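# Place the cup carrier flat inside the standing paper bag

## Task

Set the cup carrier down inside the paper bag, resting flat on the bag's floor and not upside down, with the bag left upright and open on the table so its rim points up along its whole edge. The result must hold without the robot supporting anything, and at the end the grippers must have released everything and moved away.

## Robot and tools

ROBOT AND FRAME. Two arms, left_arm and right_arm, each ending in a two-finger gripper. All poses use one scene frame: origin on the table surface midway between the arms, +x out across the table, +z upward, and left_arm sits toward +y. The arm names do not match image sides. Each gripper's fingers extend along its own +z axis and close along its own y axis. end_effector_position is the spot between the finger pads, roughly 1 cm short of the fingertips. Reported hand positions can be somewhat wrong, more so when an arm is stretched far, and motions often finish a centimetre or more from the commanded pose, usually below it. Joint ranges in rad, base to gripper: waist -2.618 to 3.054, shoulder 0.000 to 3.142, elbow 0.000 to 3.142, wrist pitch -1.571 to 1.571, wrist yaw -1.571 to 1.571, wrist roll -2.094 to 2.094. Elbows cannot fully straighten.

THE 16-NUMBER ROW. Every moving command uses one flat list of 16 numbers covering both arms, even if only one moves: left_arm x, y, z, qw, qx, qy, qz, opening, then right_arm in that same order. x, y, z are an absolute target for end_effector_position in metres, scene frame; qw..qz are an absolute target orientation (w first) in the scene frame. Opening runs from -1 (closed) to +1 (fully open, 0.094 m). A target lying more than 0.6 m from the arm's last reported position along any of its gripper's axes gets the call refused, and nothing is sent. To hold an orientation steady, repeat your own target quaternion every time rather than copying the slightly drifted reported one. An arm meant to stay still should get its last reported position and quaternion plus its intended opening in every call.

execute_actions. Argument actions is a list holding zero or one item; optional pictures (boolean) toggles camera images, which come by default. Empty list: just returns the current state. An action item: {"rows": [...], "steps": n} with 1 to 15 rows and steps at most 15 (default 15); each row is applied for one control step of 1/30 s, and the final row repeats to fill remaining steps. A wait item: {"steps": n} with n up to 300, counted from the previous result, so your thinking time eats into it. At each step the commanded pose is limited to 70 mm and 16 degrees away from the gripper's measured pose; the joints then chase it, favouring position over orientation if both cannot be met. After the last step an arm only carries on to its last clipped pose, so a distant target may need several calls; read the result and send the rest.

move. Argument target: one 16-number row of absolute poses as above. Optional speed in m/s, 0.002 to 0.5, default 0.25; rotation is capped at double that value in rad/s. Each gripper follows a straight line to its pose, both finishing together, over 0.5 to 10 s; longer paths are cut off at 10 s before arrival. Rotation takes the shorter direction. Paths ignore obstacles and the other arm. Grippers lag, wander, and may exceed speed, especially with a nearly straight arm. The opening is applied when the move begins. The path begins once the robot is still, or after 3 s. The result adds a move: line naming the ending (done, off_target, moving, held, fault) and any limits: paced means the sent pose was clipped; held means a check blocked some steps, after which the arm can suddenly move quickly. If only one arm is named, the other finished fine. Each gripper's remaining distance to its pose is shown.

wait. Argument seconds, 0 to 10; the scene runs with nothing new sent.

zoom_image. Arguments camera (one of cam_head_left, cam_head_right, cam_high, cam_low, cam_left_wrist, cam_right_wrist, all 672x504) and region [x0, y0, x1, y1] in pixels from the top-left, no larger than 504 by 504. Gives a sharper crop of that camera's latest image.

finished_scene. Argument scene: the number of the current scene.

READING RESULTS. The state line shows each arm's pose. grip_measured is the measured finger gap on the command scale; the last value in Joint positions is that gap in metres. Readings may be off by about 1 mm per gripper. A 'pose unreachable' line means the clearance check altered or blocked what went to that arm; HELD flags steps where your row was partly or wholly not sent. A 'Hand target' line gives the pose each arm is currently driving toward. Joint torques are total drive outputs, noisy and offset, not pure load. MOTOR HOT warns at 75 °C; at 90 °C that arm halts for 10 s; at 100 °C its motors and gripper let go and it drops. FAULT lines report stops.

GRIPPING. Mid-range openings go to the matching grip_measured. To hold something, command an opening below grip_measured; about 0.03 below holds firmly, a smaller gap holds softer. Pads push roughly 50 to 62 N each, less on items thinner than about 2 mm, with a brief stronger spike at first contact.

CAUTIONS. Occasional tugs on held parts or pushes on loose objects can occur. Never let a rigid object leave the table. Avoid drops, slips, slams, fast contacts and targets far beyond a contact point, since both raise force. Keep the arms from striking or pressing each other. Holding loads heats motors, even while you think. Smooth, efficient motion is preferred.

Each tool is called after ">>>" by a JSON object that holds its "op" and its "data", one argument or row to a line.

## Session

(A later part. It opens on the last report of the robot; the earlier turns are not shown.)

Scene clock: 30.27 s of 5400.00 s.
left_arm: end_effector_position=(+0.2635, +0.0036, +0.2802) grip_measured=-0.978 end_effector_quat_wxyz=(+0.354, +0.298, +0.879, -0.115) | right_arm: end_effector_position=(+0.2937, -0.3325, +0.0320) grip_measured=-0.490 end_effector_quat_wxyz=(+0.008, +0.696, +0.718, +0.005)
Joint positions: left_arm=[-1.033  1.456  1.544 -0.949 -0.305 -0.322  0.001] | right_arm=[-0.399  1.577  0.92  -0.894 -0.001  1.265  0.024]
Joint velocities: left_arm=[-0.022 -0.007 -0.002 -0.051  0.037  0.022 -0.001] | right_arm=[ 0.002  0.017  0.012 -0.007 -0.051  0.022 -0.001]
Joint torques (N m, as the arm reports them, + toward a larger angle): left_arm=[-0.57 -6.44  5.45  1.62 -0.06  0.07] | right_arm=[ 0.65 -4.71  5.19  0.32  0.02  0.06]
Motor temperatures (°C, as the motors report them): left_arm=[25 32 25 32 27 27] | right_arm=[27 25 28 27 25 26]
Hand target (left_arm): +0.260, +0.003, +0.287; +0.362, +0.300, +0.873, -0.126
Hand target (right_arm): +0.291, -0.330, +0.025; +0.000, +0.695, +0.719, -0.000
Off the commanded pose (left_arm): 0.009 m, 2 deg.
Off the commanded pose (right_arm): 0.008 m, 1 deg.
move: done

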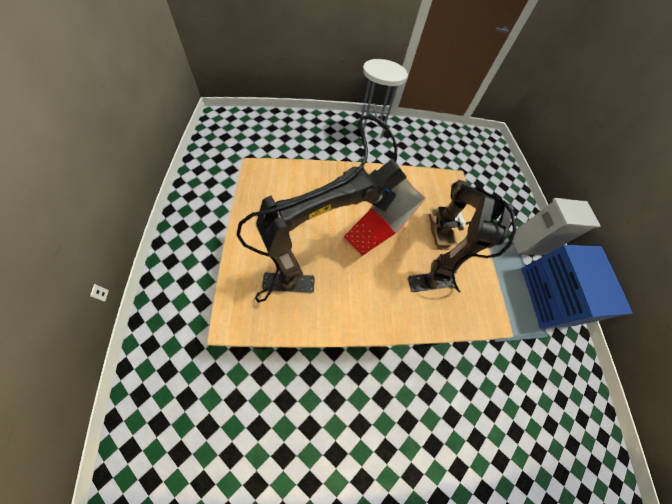

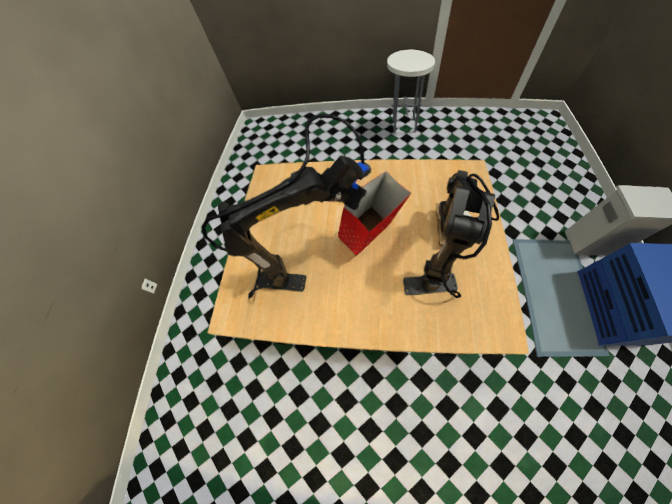

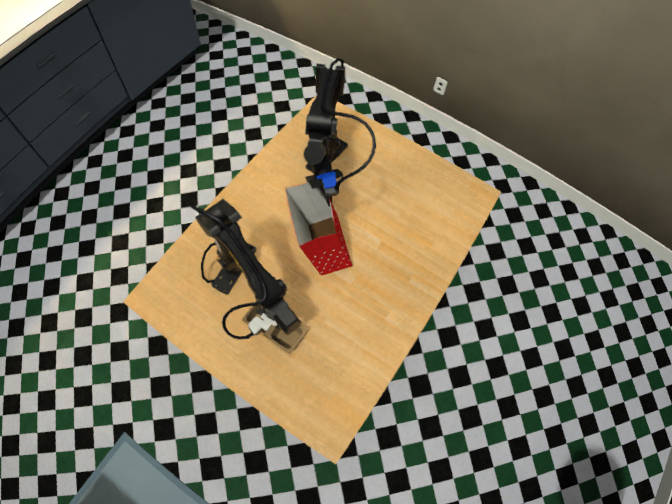

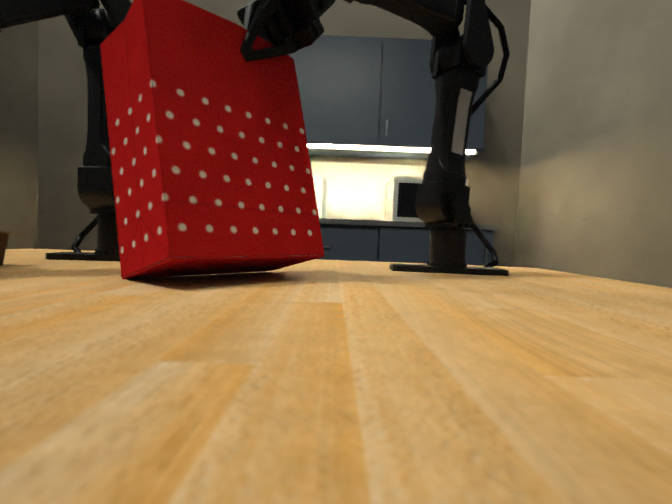

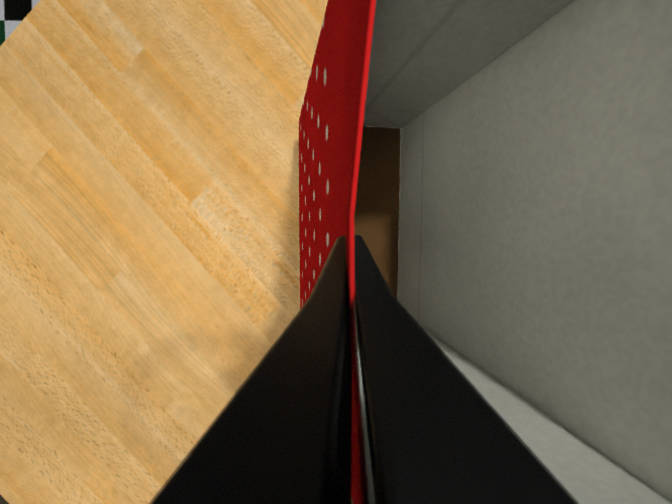

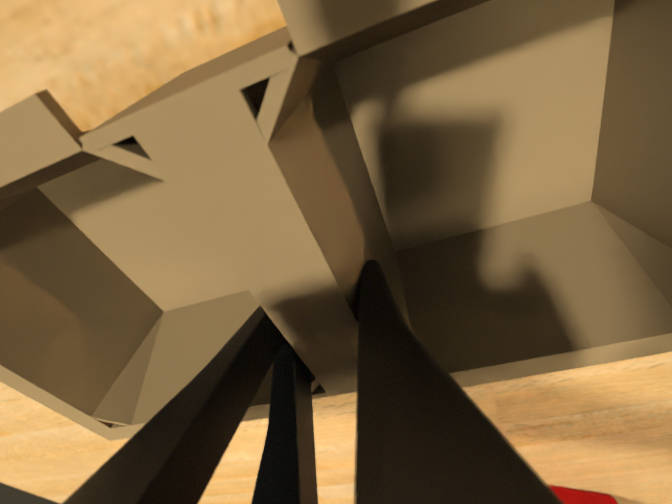

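>>> {"op": "move", "data": {
  "target": [0.293,0.045,0.266,0.355,0.33,0.863,-0.137,-1,0.29,-0.36,0.12,0,0.695,0.719,0,-0.54],
  "speed": 0.07
}}

Scene clock: 34.17 s of 5400.00 s.
left_arm: end_effector_position=(+0.2926, +0.0438, +0.2587) grip_measured=-0.978 end_effector_quat_wxyz=(+0.345, +0.332, +0.869, -0.126) | right_arm: end_effector_position=(+0.2913, -0.3564, +0.1071) grip_measured=-0.518 end_effector_quat_wxyz=(-0.013, +0.693, +0.721, -0.004)
Joint positions: left_arm=[-0.822  1.357  1.373 -0.842 -0.11  -0.104  0.001] | right_arm=[-0.49   1.564  1.216 -1.25  -0.002  1.167  0.023]
Joint velocities: left_arm=[-0.002 -0.012 -0.017 -0.037 -0.037 -0.022 -0.001] | right_arm=[ 0.002 -0.012  0.002 -0.051  0.037 -0.095 -0.   ]
Joint torques (N m, as the arm reports them, + toward a larger angle): left_arm=[ 0.63 -5.82  5.53  1.71  0.05  0.08] | right_arm=[-1.04 -8.38  9.5  -0.1   0.02 -0.07]
Motor temperatures (°C, as the motors report them): left_arm=[25 32 25 32 27 27] | right_arm=[27 26 28 27 25 26]
Hand target (left_arm): +0.292, +0.045, +0.266; +0.356, +0.331, +0.864, -0.135
Hand target (right_arm): +0.292, -0.360, +0.119; +0.000, +0.695, +0.719, +0.001
Off the commanded pose (left_arm): 0.007 m, 2 deg.
Off the commanded pose (right_arm): 0.013 m, 2 deg.
move: off_target (right_arm)

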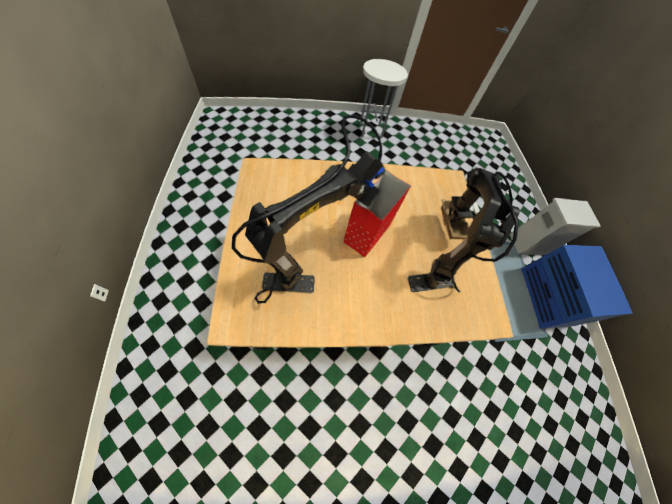

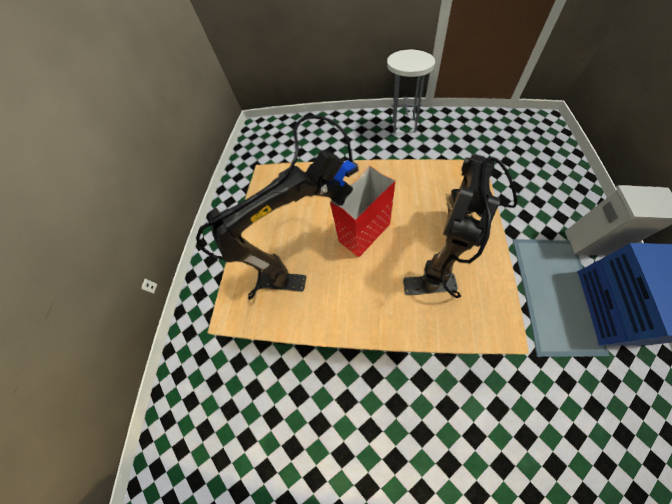

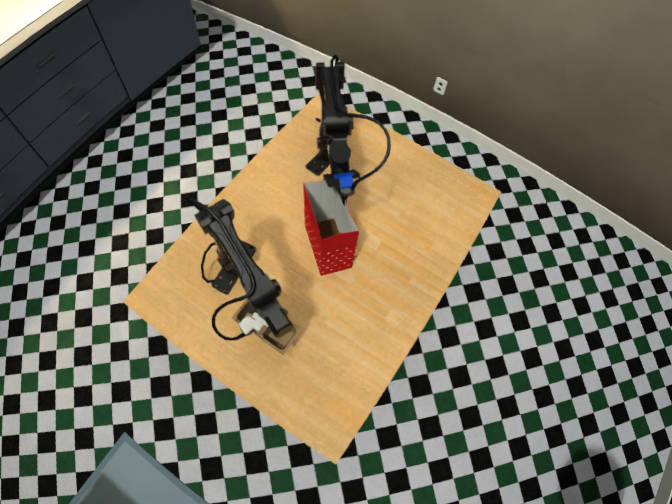

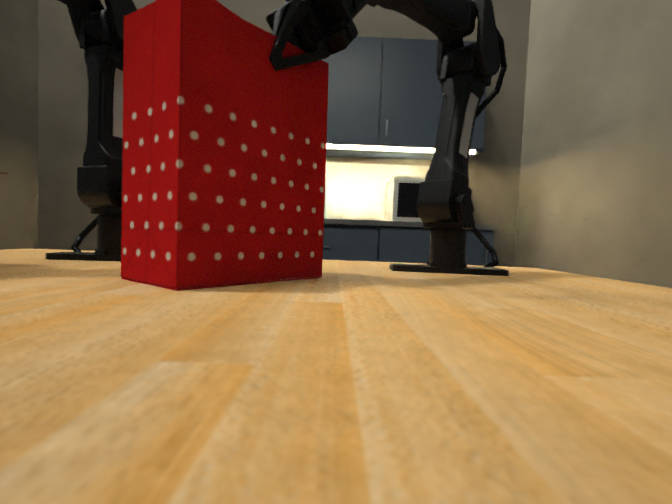

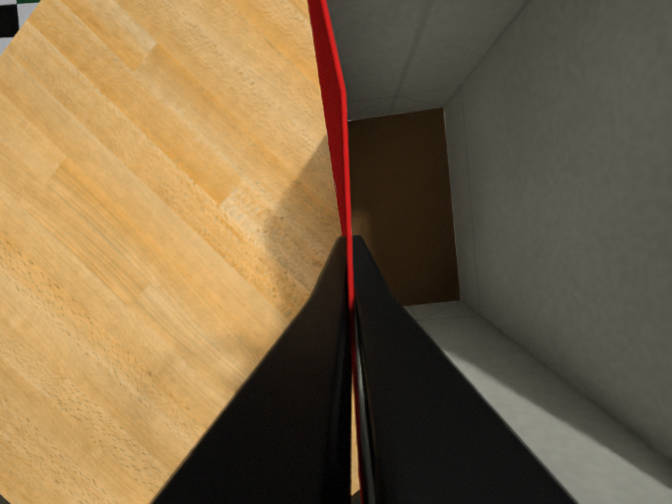

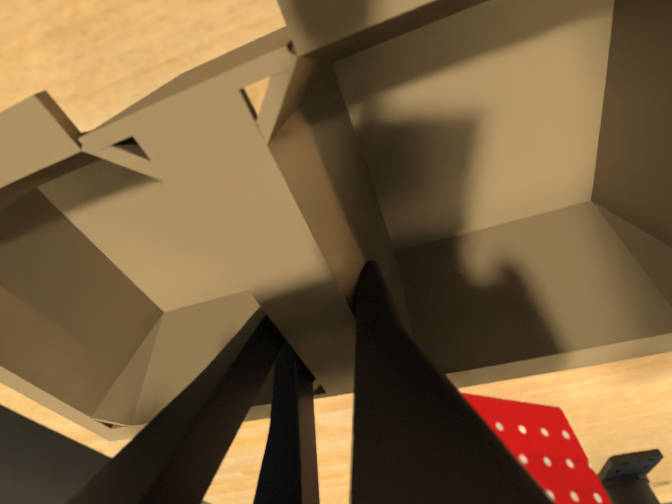

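>>> {"op": "execute_actions", "data": {
  "actions": [
    {"rows":[[0.293,0.045,0.266,0.355,0.33,0.863,-0.137,0,0.29,-0.36,0.12,0,0.695,0.719,0,-0.55]],"steps":8}
  ],
  "pictures": false
}}

>>> {"op": "move", "data": {
  "target": [0.27,0.07,0.36,0.355,0.33,0.863,-0.137,0,0.33,-0.38,0.39,0.33,0.16,0.928,-0.06,-0.55]
}}

>>> {"op": "move", "data": {
  "target": [0.33,0.42,0.37,0.34,-0.15,0.926,0.055,0,0.35,-0.25,0.39,0.335,-0.03,0.942,0.01,-0.55],
  "speed": 0.35
}}

>>> {"op": "move", "data": {
  "target": [0.33,0.42,0.37,0.34,-0.15,0.926,0.055,0,0.259,-0.023,0.36,0.264,-0.411,0.863,0.126,-0.55]
}}

>>> {"op": "zoom_image", "data": {
  "camera": "cam_high",
  "region": [260,140,390,280]
}}

>>> {"op": "zoom_image", "data": {
  "camera": "cam_head_right",
  "region": [300,110,440,260]
}}

Scene clock: 41.40 s of 5400.00 s.
left_arm: end_effector_position=(+0.2921, +0.0432, +0.2587) grip_measured=-0.002 end_effector_quat_wxyz=(+0.344, +0.334, +0.868, -0.128) | right_arm: end_effector_position=(+0.2863, -0.3518, +0.1081) grip_measured=-0.530 end_effector_quat_wxyz=(-0.027, +0.693, +0.721, -0.002)
Joint positions: left_arm=[-0.822  1.357  1.373 -0.842 -0.106 -0.102  0.047] | right_arm=[-0.491  1.563  1.218 -1.277 -0.018  1.165  0.022]
Joint velocities: left_arm=[ 0.007  0.002 -0.007  0.037 -0.007 -0.007 -0.   ] | right_arm=[-0.017 -0.007 -0.007 -0.022  0.037  0.022  0.   ]
Joint torques (N m, as the arm reports them, + toward a larger angle): left_arm=[ 0.69 -5.83  5.82  1.72  0.12  0.06] | right_arm=[-1.04 -8.84  8.9   0.09  0.2  -0.03]
Motor temperatures (°C, as the motors report them): left_arm=[25 31 25 33 27 27] | right_arm=[27 26 28 26 26 26]
Hand target (left_arm): +0.293, +0.045, +0.266; +0.355, +0.330, +0.864, -0.137
Hand target (right_arm): +0.290, -0.360, +0.120; +0.000, +0.695, +0.719, +0.000
Off the commanded pose (left_arm): 0.008 m, 2 deg.
Off the commanded pose (right_arm): 0.015 m, 3 deg.
Steps of this call (steps 1 to 120: nothing new was sent; then 2.97 s passed at rest; steps 121 to 128: all 8 steps of this action). Readings (end_effector_position):
121: left_arm (+0.2925, +0.0436, +0.2587) | right_arm (+0.2864, -0.3517, +0.1081)
122: left_arm (+0.2924, +0.0435, +0.2587) | right_arm (+0.2863, -0.3517, +0.1081)
124: left_arm (+0.2922, +0.0434, +0.2587) | right_arm (+0.2863, -0.3518, +0.1081)
128: the state above

Scene clock: 45.00 s of 5400.00 s.
left_arm: end_effector_position=(+0.2687, +0.0712, +0.3526) grip_measured=-0.002 end_effector_quat_wxyz=(+0.351, +0.332, +0.866, -0.132) | right_arm: end_effector_position=(+0.3341, -0.3791, +0.3846) grip_measured=-0.530 end_effector_quat_wxyz=(+0.326, +0.155, +0.931, -0.056)
Joint positions: left_arm=[-0.822  1.374  1.791 -1.224 -0.105 -0.102  0.047] | right_arm=[-0.534  1.487  2.145 -1.555 -0.045 -0.062  0.022]
Joint velocities: left_arm=[ 0.002 -0.007  0.007 -0.037  0.022  0.051  0.   ] | right_arm=[-0.002 -0.007  0.017 -0.022 -0.051 -0.022 -0.   ]
Joint torques (N m, as the arm reports them, + toward a larger angle): left_arm=[ 0.19 -2.92  7.68  1.44  0.03 -0.02] | right_arm=[-1.17 -3.03  7.99  1.38 -0.09 -0.04]
Motor temperatures (°C, as the motors report them): left_arm=[25 31 26 32 27 27] | right_arm=[27 26 29 27 26 26]
Hand target (left_arm): +0.269, +0.070, +0.360; +0.355, +0.330, +0.864, -0.137
Hand target (right_arm): +0.335, -0.382, +0.389; +0.331, +0.154, +0.929, -0.057
Off the commanded pose (left_arm): 0.008 m, 1 deg.
Off the commanded pose (right_arm): 0.007 m, 1 deg.
move: done

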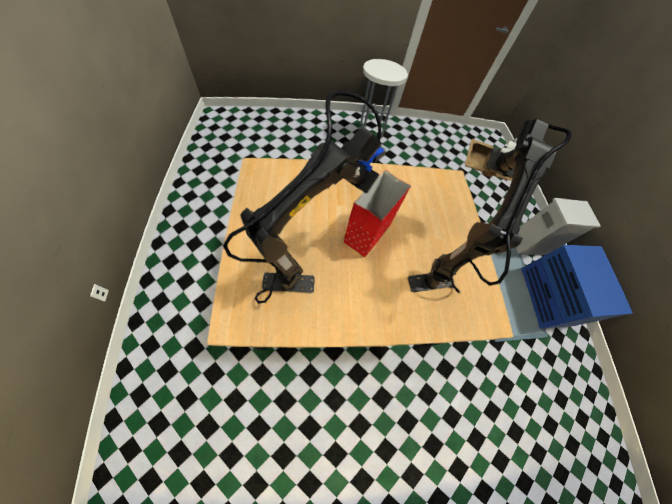

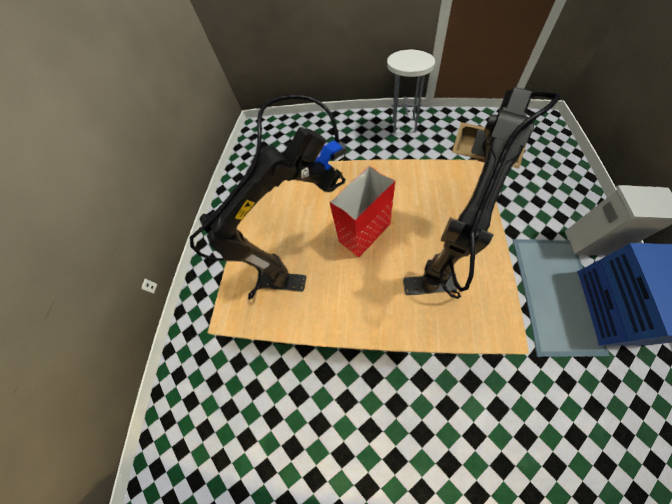

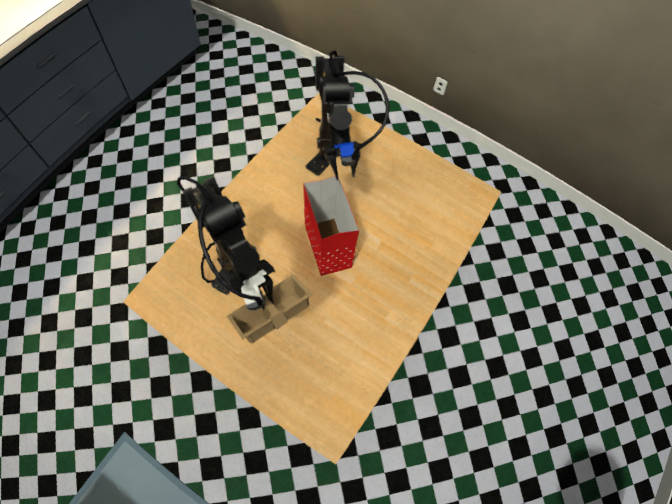

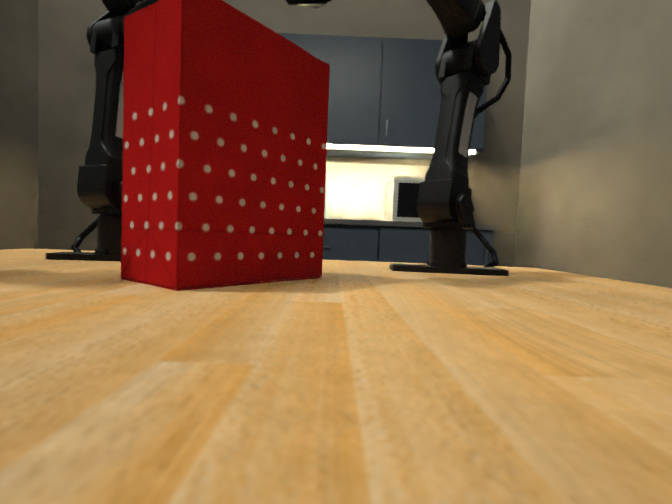

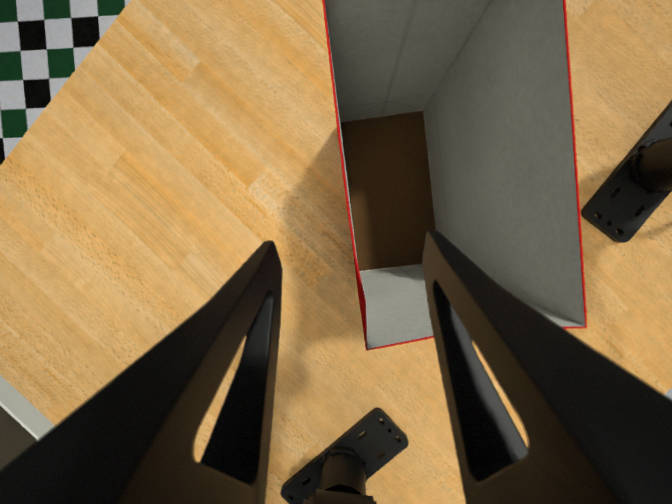

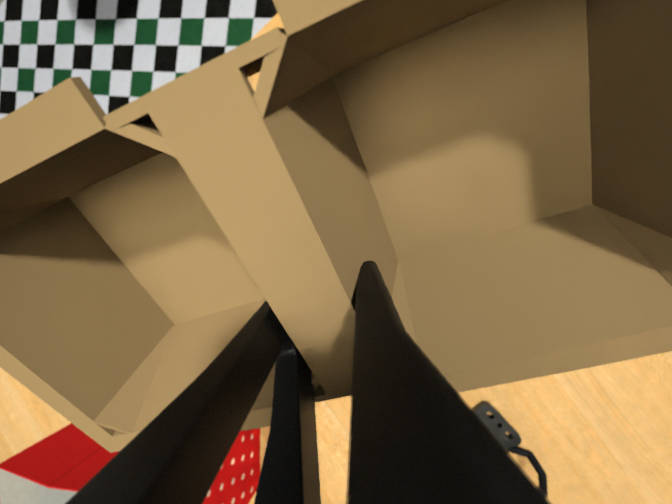

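Scene clock: 46.93 s of 5400.00 s.
left_arm: end_effector_position=(+0.3254, +0.4211, +0.3607) grip_measured=-0.001 end_effector_quat_wxyz=(+0.327, -0.149, +0.931, +0.067) | right_arm: end_effector_position=(+0.3542, -0.2498, +0.3833) grip_measured=-0.530 end_effector_quat_wxyz=(+0.326, -0.030, +0.945, +0.011)
Joint positions: left_arm=[ 0.377  1.378  1.912 -1.425 -0.024  0.014  0.047] | right_arm=[-0.093  1.487  2.145 -1.563 -0.02  -0.025  0.022]
Joint velocities: left_arm=[ 0.007  0.002  0.017 -0.051  0.037 -0.037 -0.001] | right_arm=[-0.002  0.012 -0.017 -0.037  0.051 -0.007  0.   ]
Joint torques (N m, as the arm reports them, + toward a larger angle): left_arm=[ 0.52 -3.36  7.29  1.34  0.08  0.03] | right_arm=[ 1.07 -5.69  5.88  1.36  0.12  0.04]
Motor temperatures (°C, as the motors report them): left_arm=[25 31 26 32 27 27] | right_arm=[27 26 28 27 26 26]
Hand target (left_arm): +0.323, +0.420, +0.370; +0.337, -0.146, +0.928, +0.064
Hand target (right_arm): +0.349, -0.249, +0.390; +0.336, -0.031, +0.941, +0.008
Off the commanded pose (left_arm): 0.010 m, 2 deg.
Off the commanded pose (right_arm): 0.008 m, 1 deg.
joint sent to its limit (right arm) — the command would take joint 4 (wrist pitch) past its lower limit, so that joint was sent only as far as its limit.
move: done

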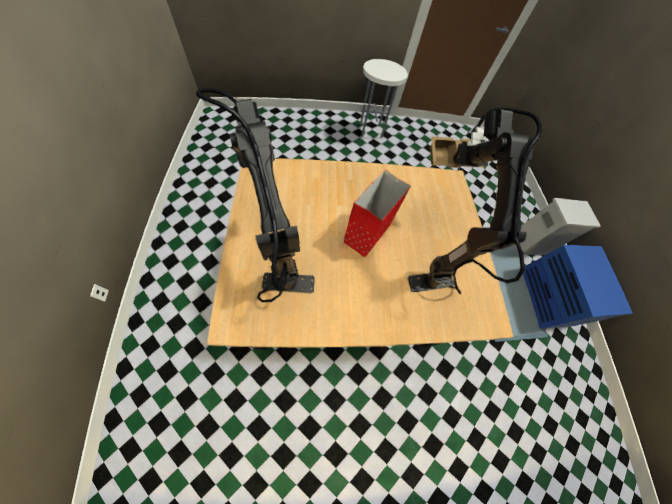

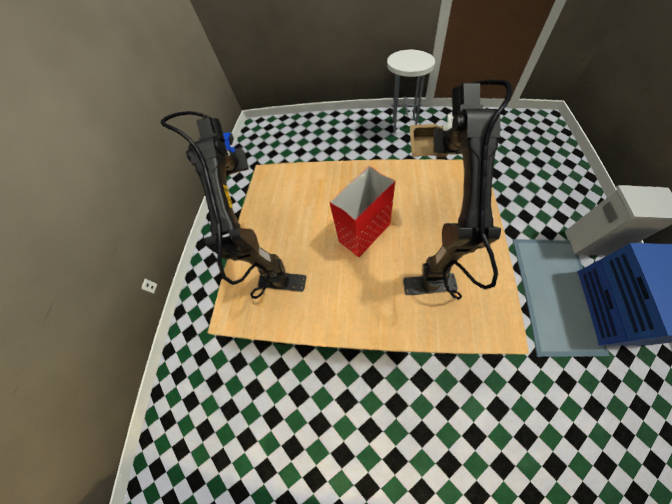

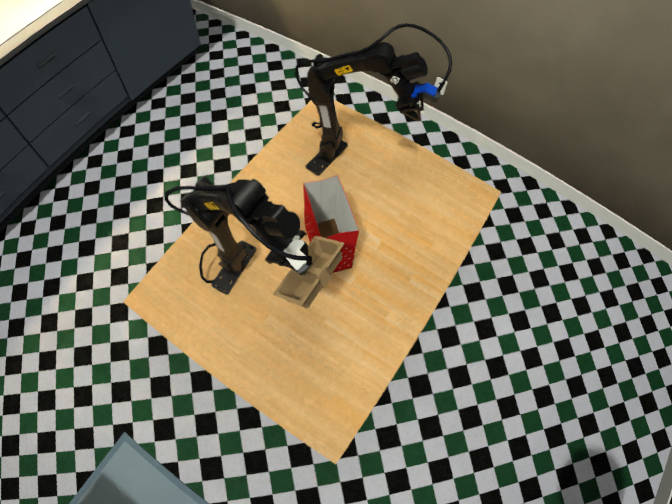

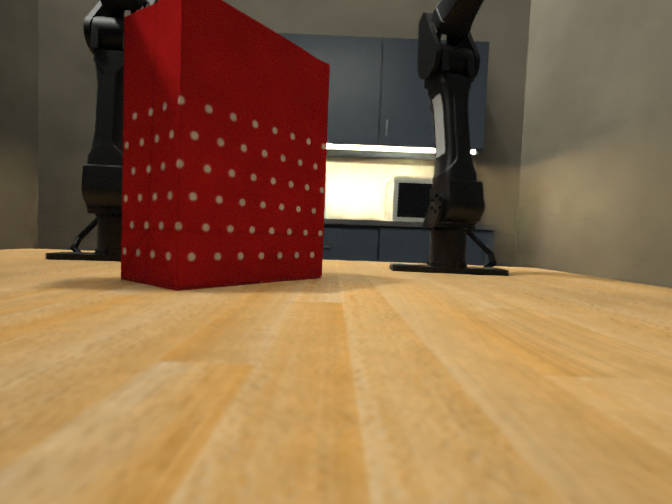

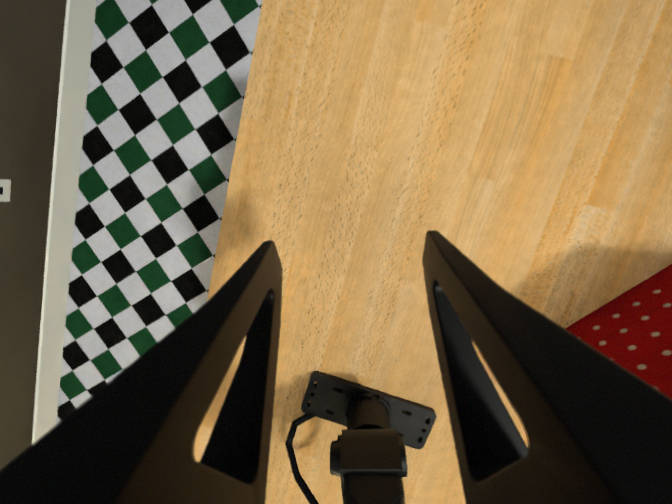

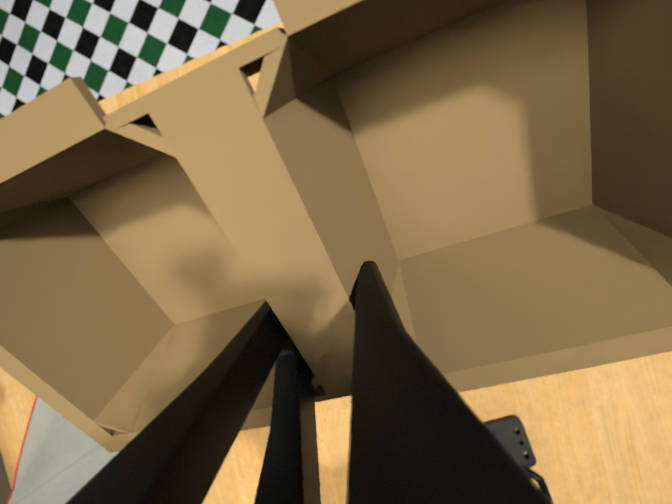

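Scene clock: 49.03 s of 5400.00 s.
left_arm: end_effector_position=(+0.3283, +0.4189, +0.3621) grip_measured=-0.001 end_effector_quat_wxyz=(+0.329, -0.146, +0.931, +0.059) | right_arm: end_effector_position=(+0.2569, -0.0265, +0.3529) grip_measured=-0.530 end_effector_quat_wxyz=(+0.253, -0.405, +0.871, +0.115)
Joint positions: left_arm=[ 0.377  1.386  1.923 -1.425 -0.007  0.013  0.047] | right_arm=[ 0.708  1.529  2.086 -1.564 -0.016 -0.033  0.022]
Joint velocities: left_arm=[ 0.007 -0.002  0.012 -0.022  0.007 -0.051 -0.001] | right_arm=[ 0.002 -0.002 -0.002  0.037  0.022  0.051 -0.001]
Joint torques (N m, as the arm reports them, + toward a larger angle): left_arm=[ 0.7  -2.71  7.17  1.4   0.15 -0.06] | right_arm=[ 0.92 -4.38  8.44  1.22 -0.05 -0.07]
Motor temperatures (°C, as the motors report them): left_arm=[25 30 26 32 27 27] | right_arm=[27 26 28 27 26 26]
Hand target (left_arm): +0.330, +0.420, +0.370; +0.340, -0.150, +0.927, +0.055
Hand target (right_arm): +0.255, -0.023, +0.360; +0.261, -0.412, +0.865, +0.121
Off the commanded pose (left_arm): 0.008 m, 1 deg.
Off the commanded pose (right_arm): 0.008 m, 2 deg.
joint sent to its limit (right arm) — the command would take joint 4 (wrist pitch) past its lower limit, so that joint was sent only as far as its limit.
move: done

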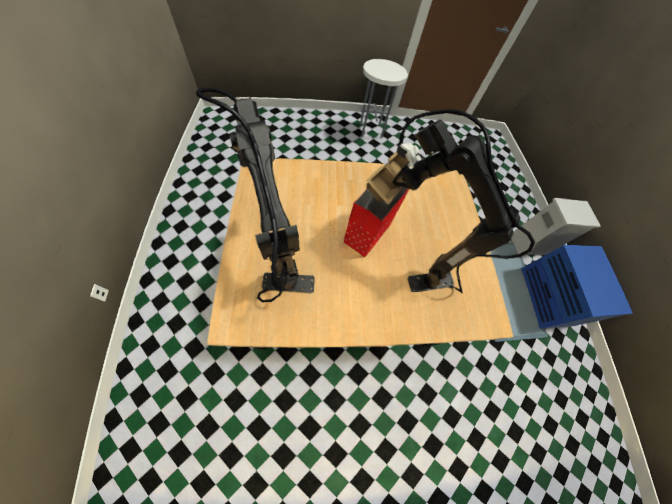

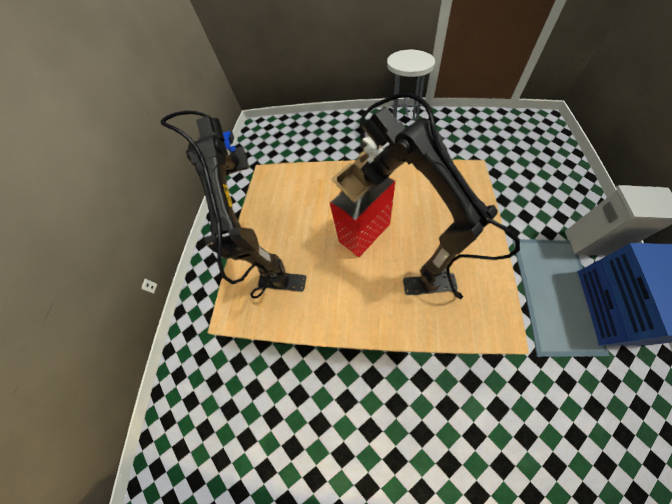

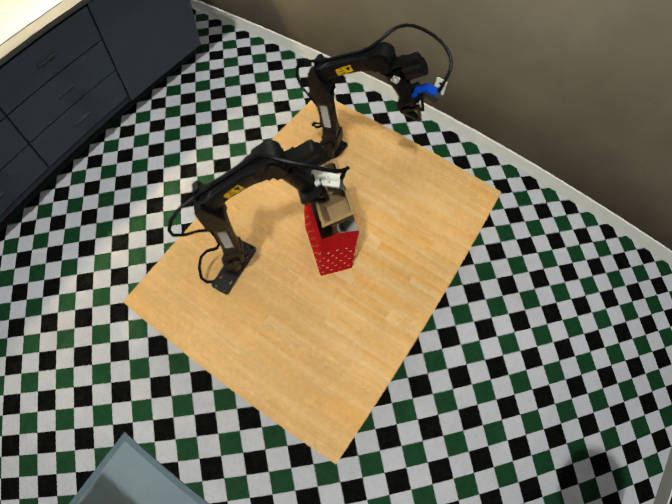

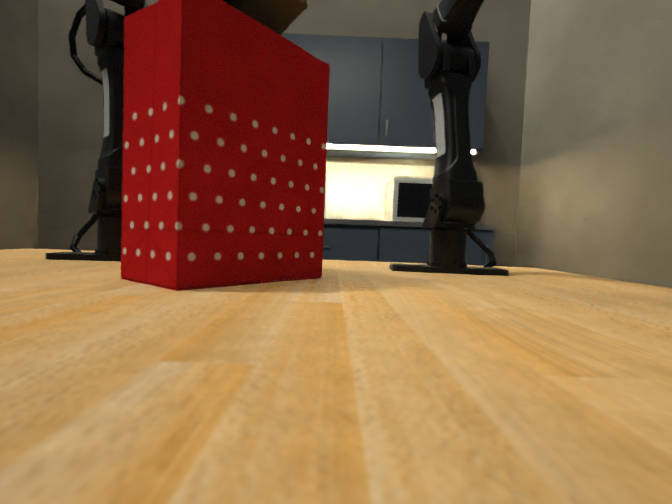

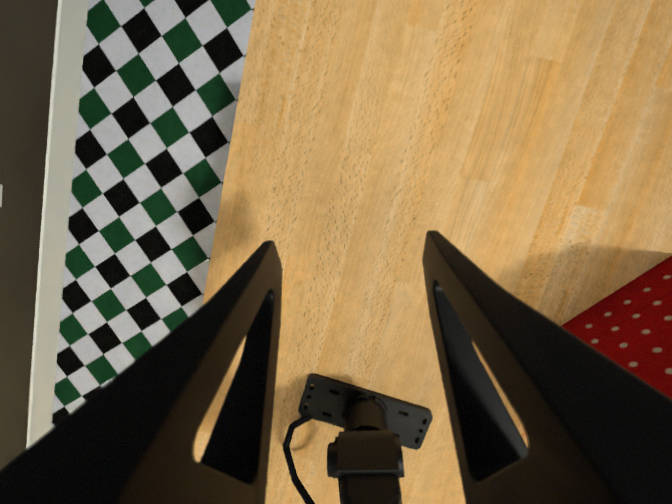

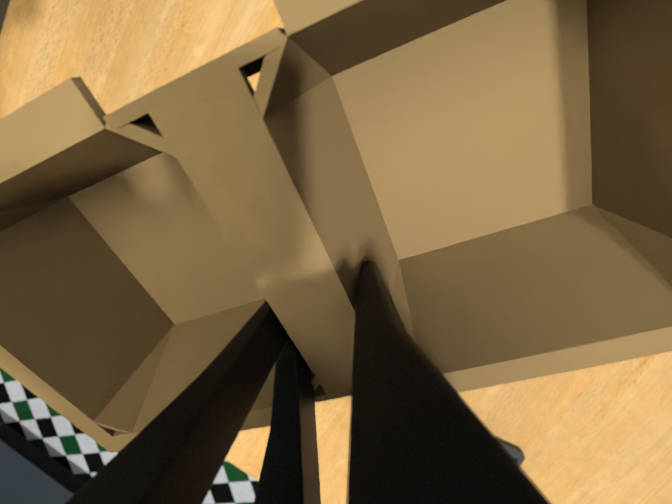

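Region (260, 140, 390, 280) of cam_high's 672x504 image, scaled by 3.600, with more detail than that image has; it fills the left 468 columns of this view, and the rest is white.

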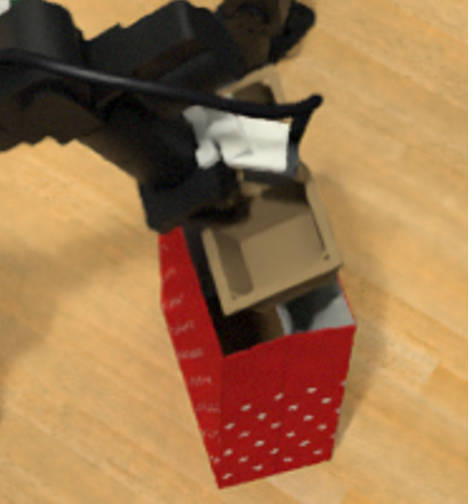

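Region (300, 110, 440, 260) of cam_head_right's 672x504 image, scaled by 3.360, with more detail than that image has; it fills the left 470 columns of this view, and the rest is white.

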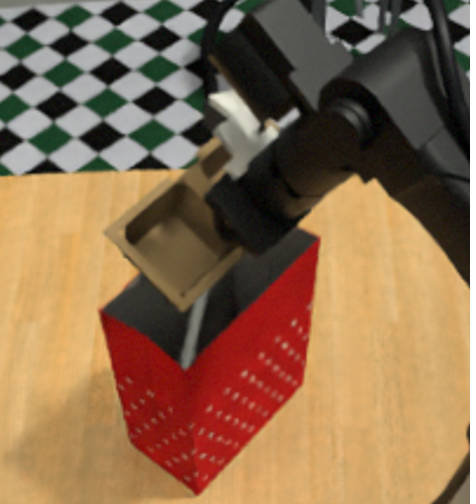

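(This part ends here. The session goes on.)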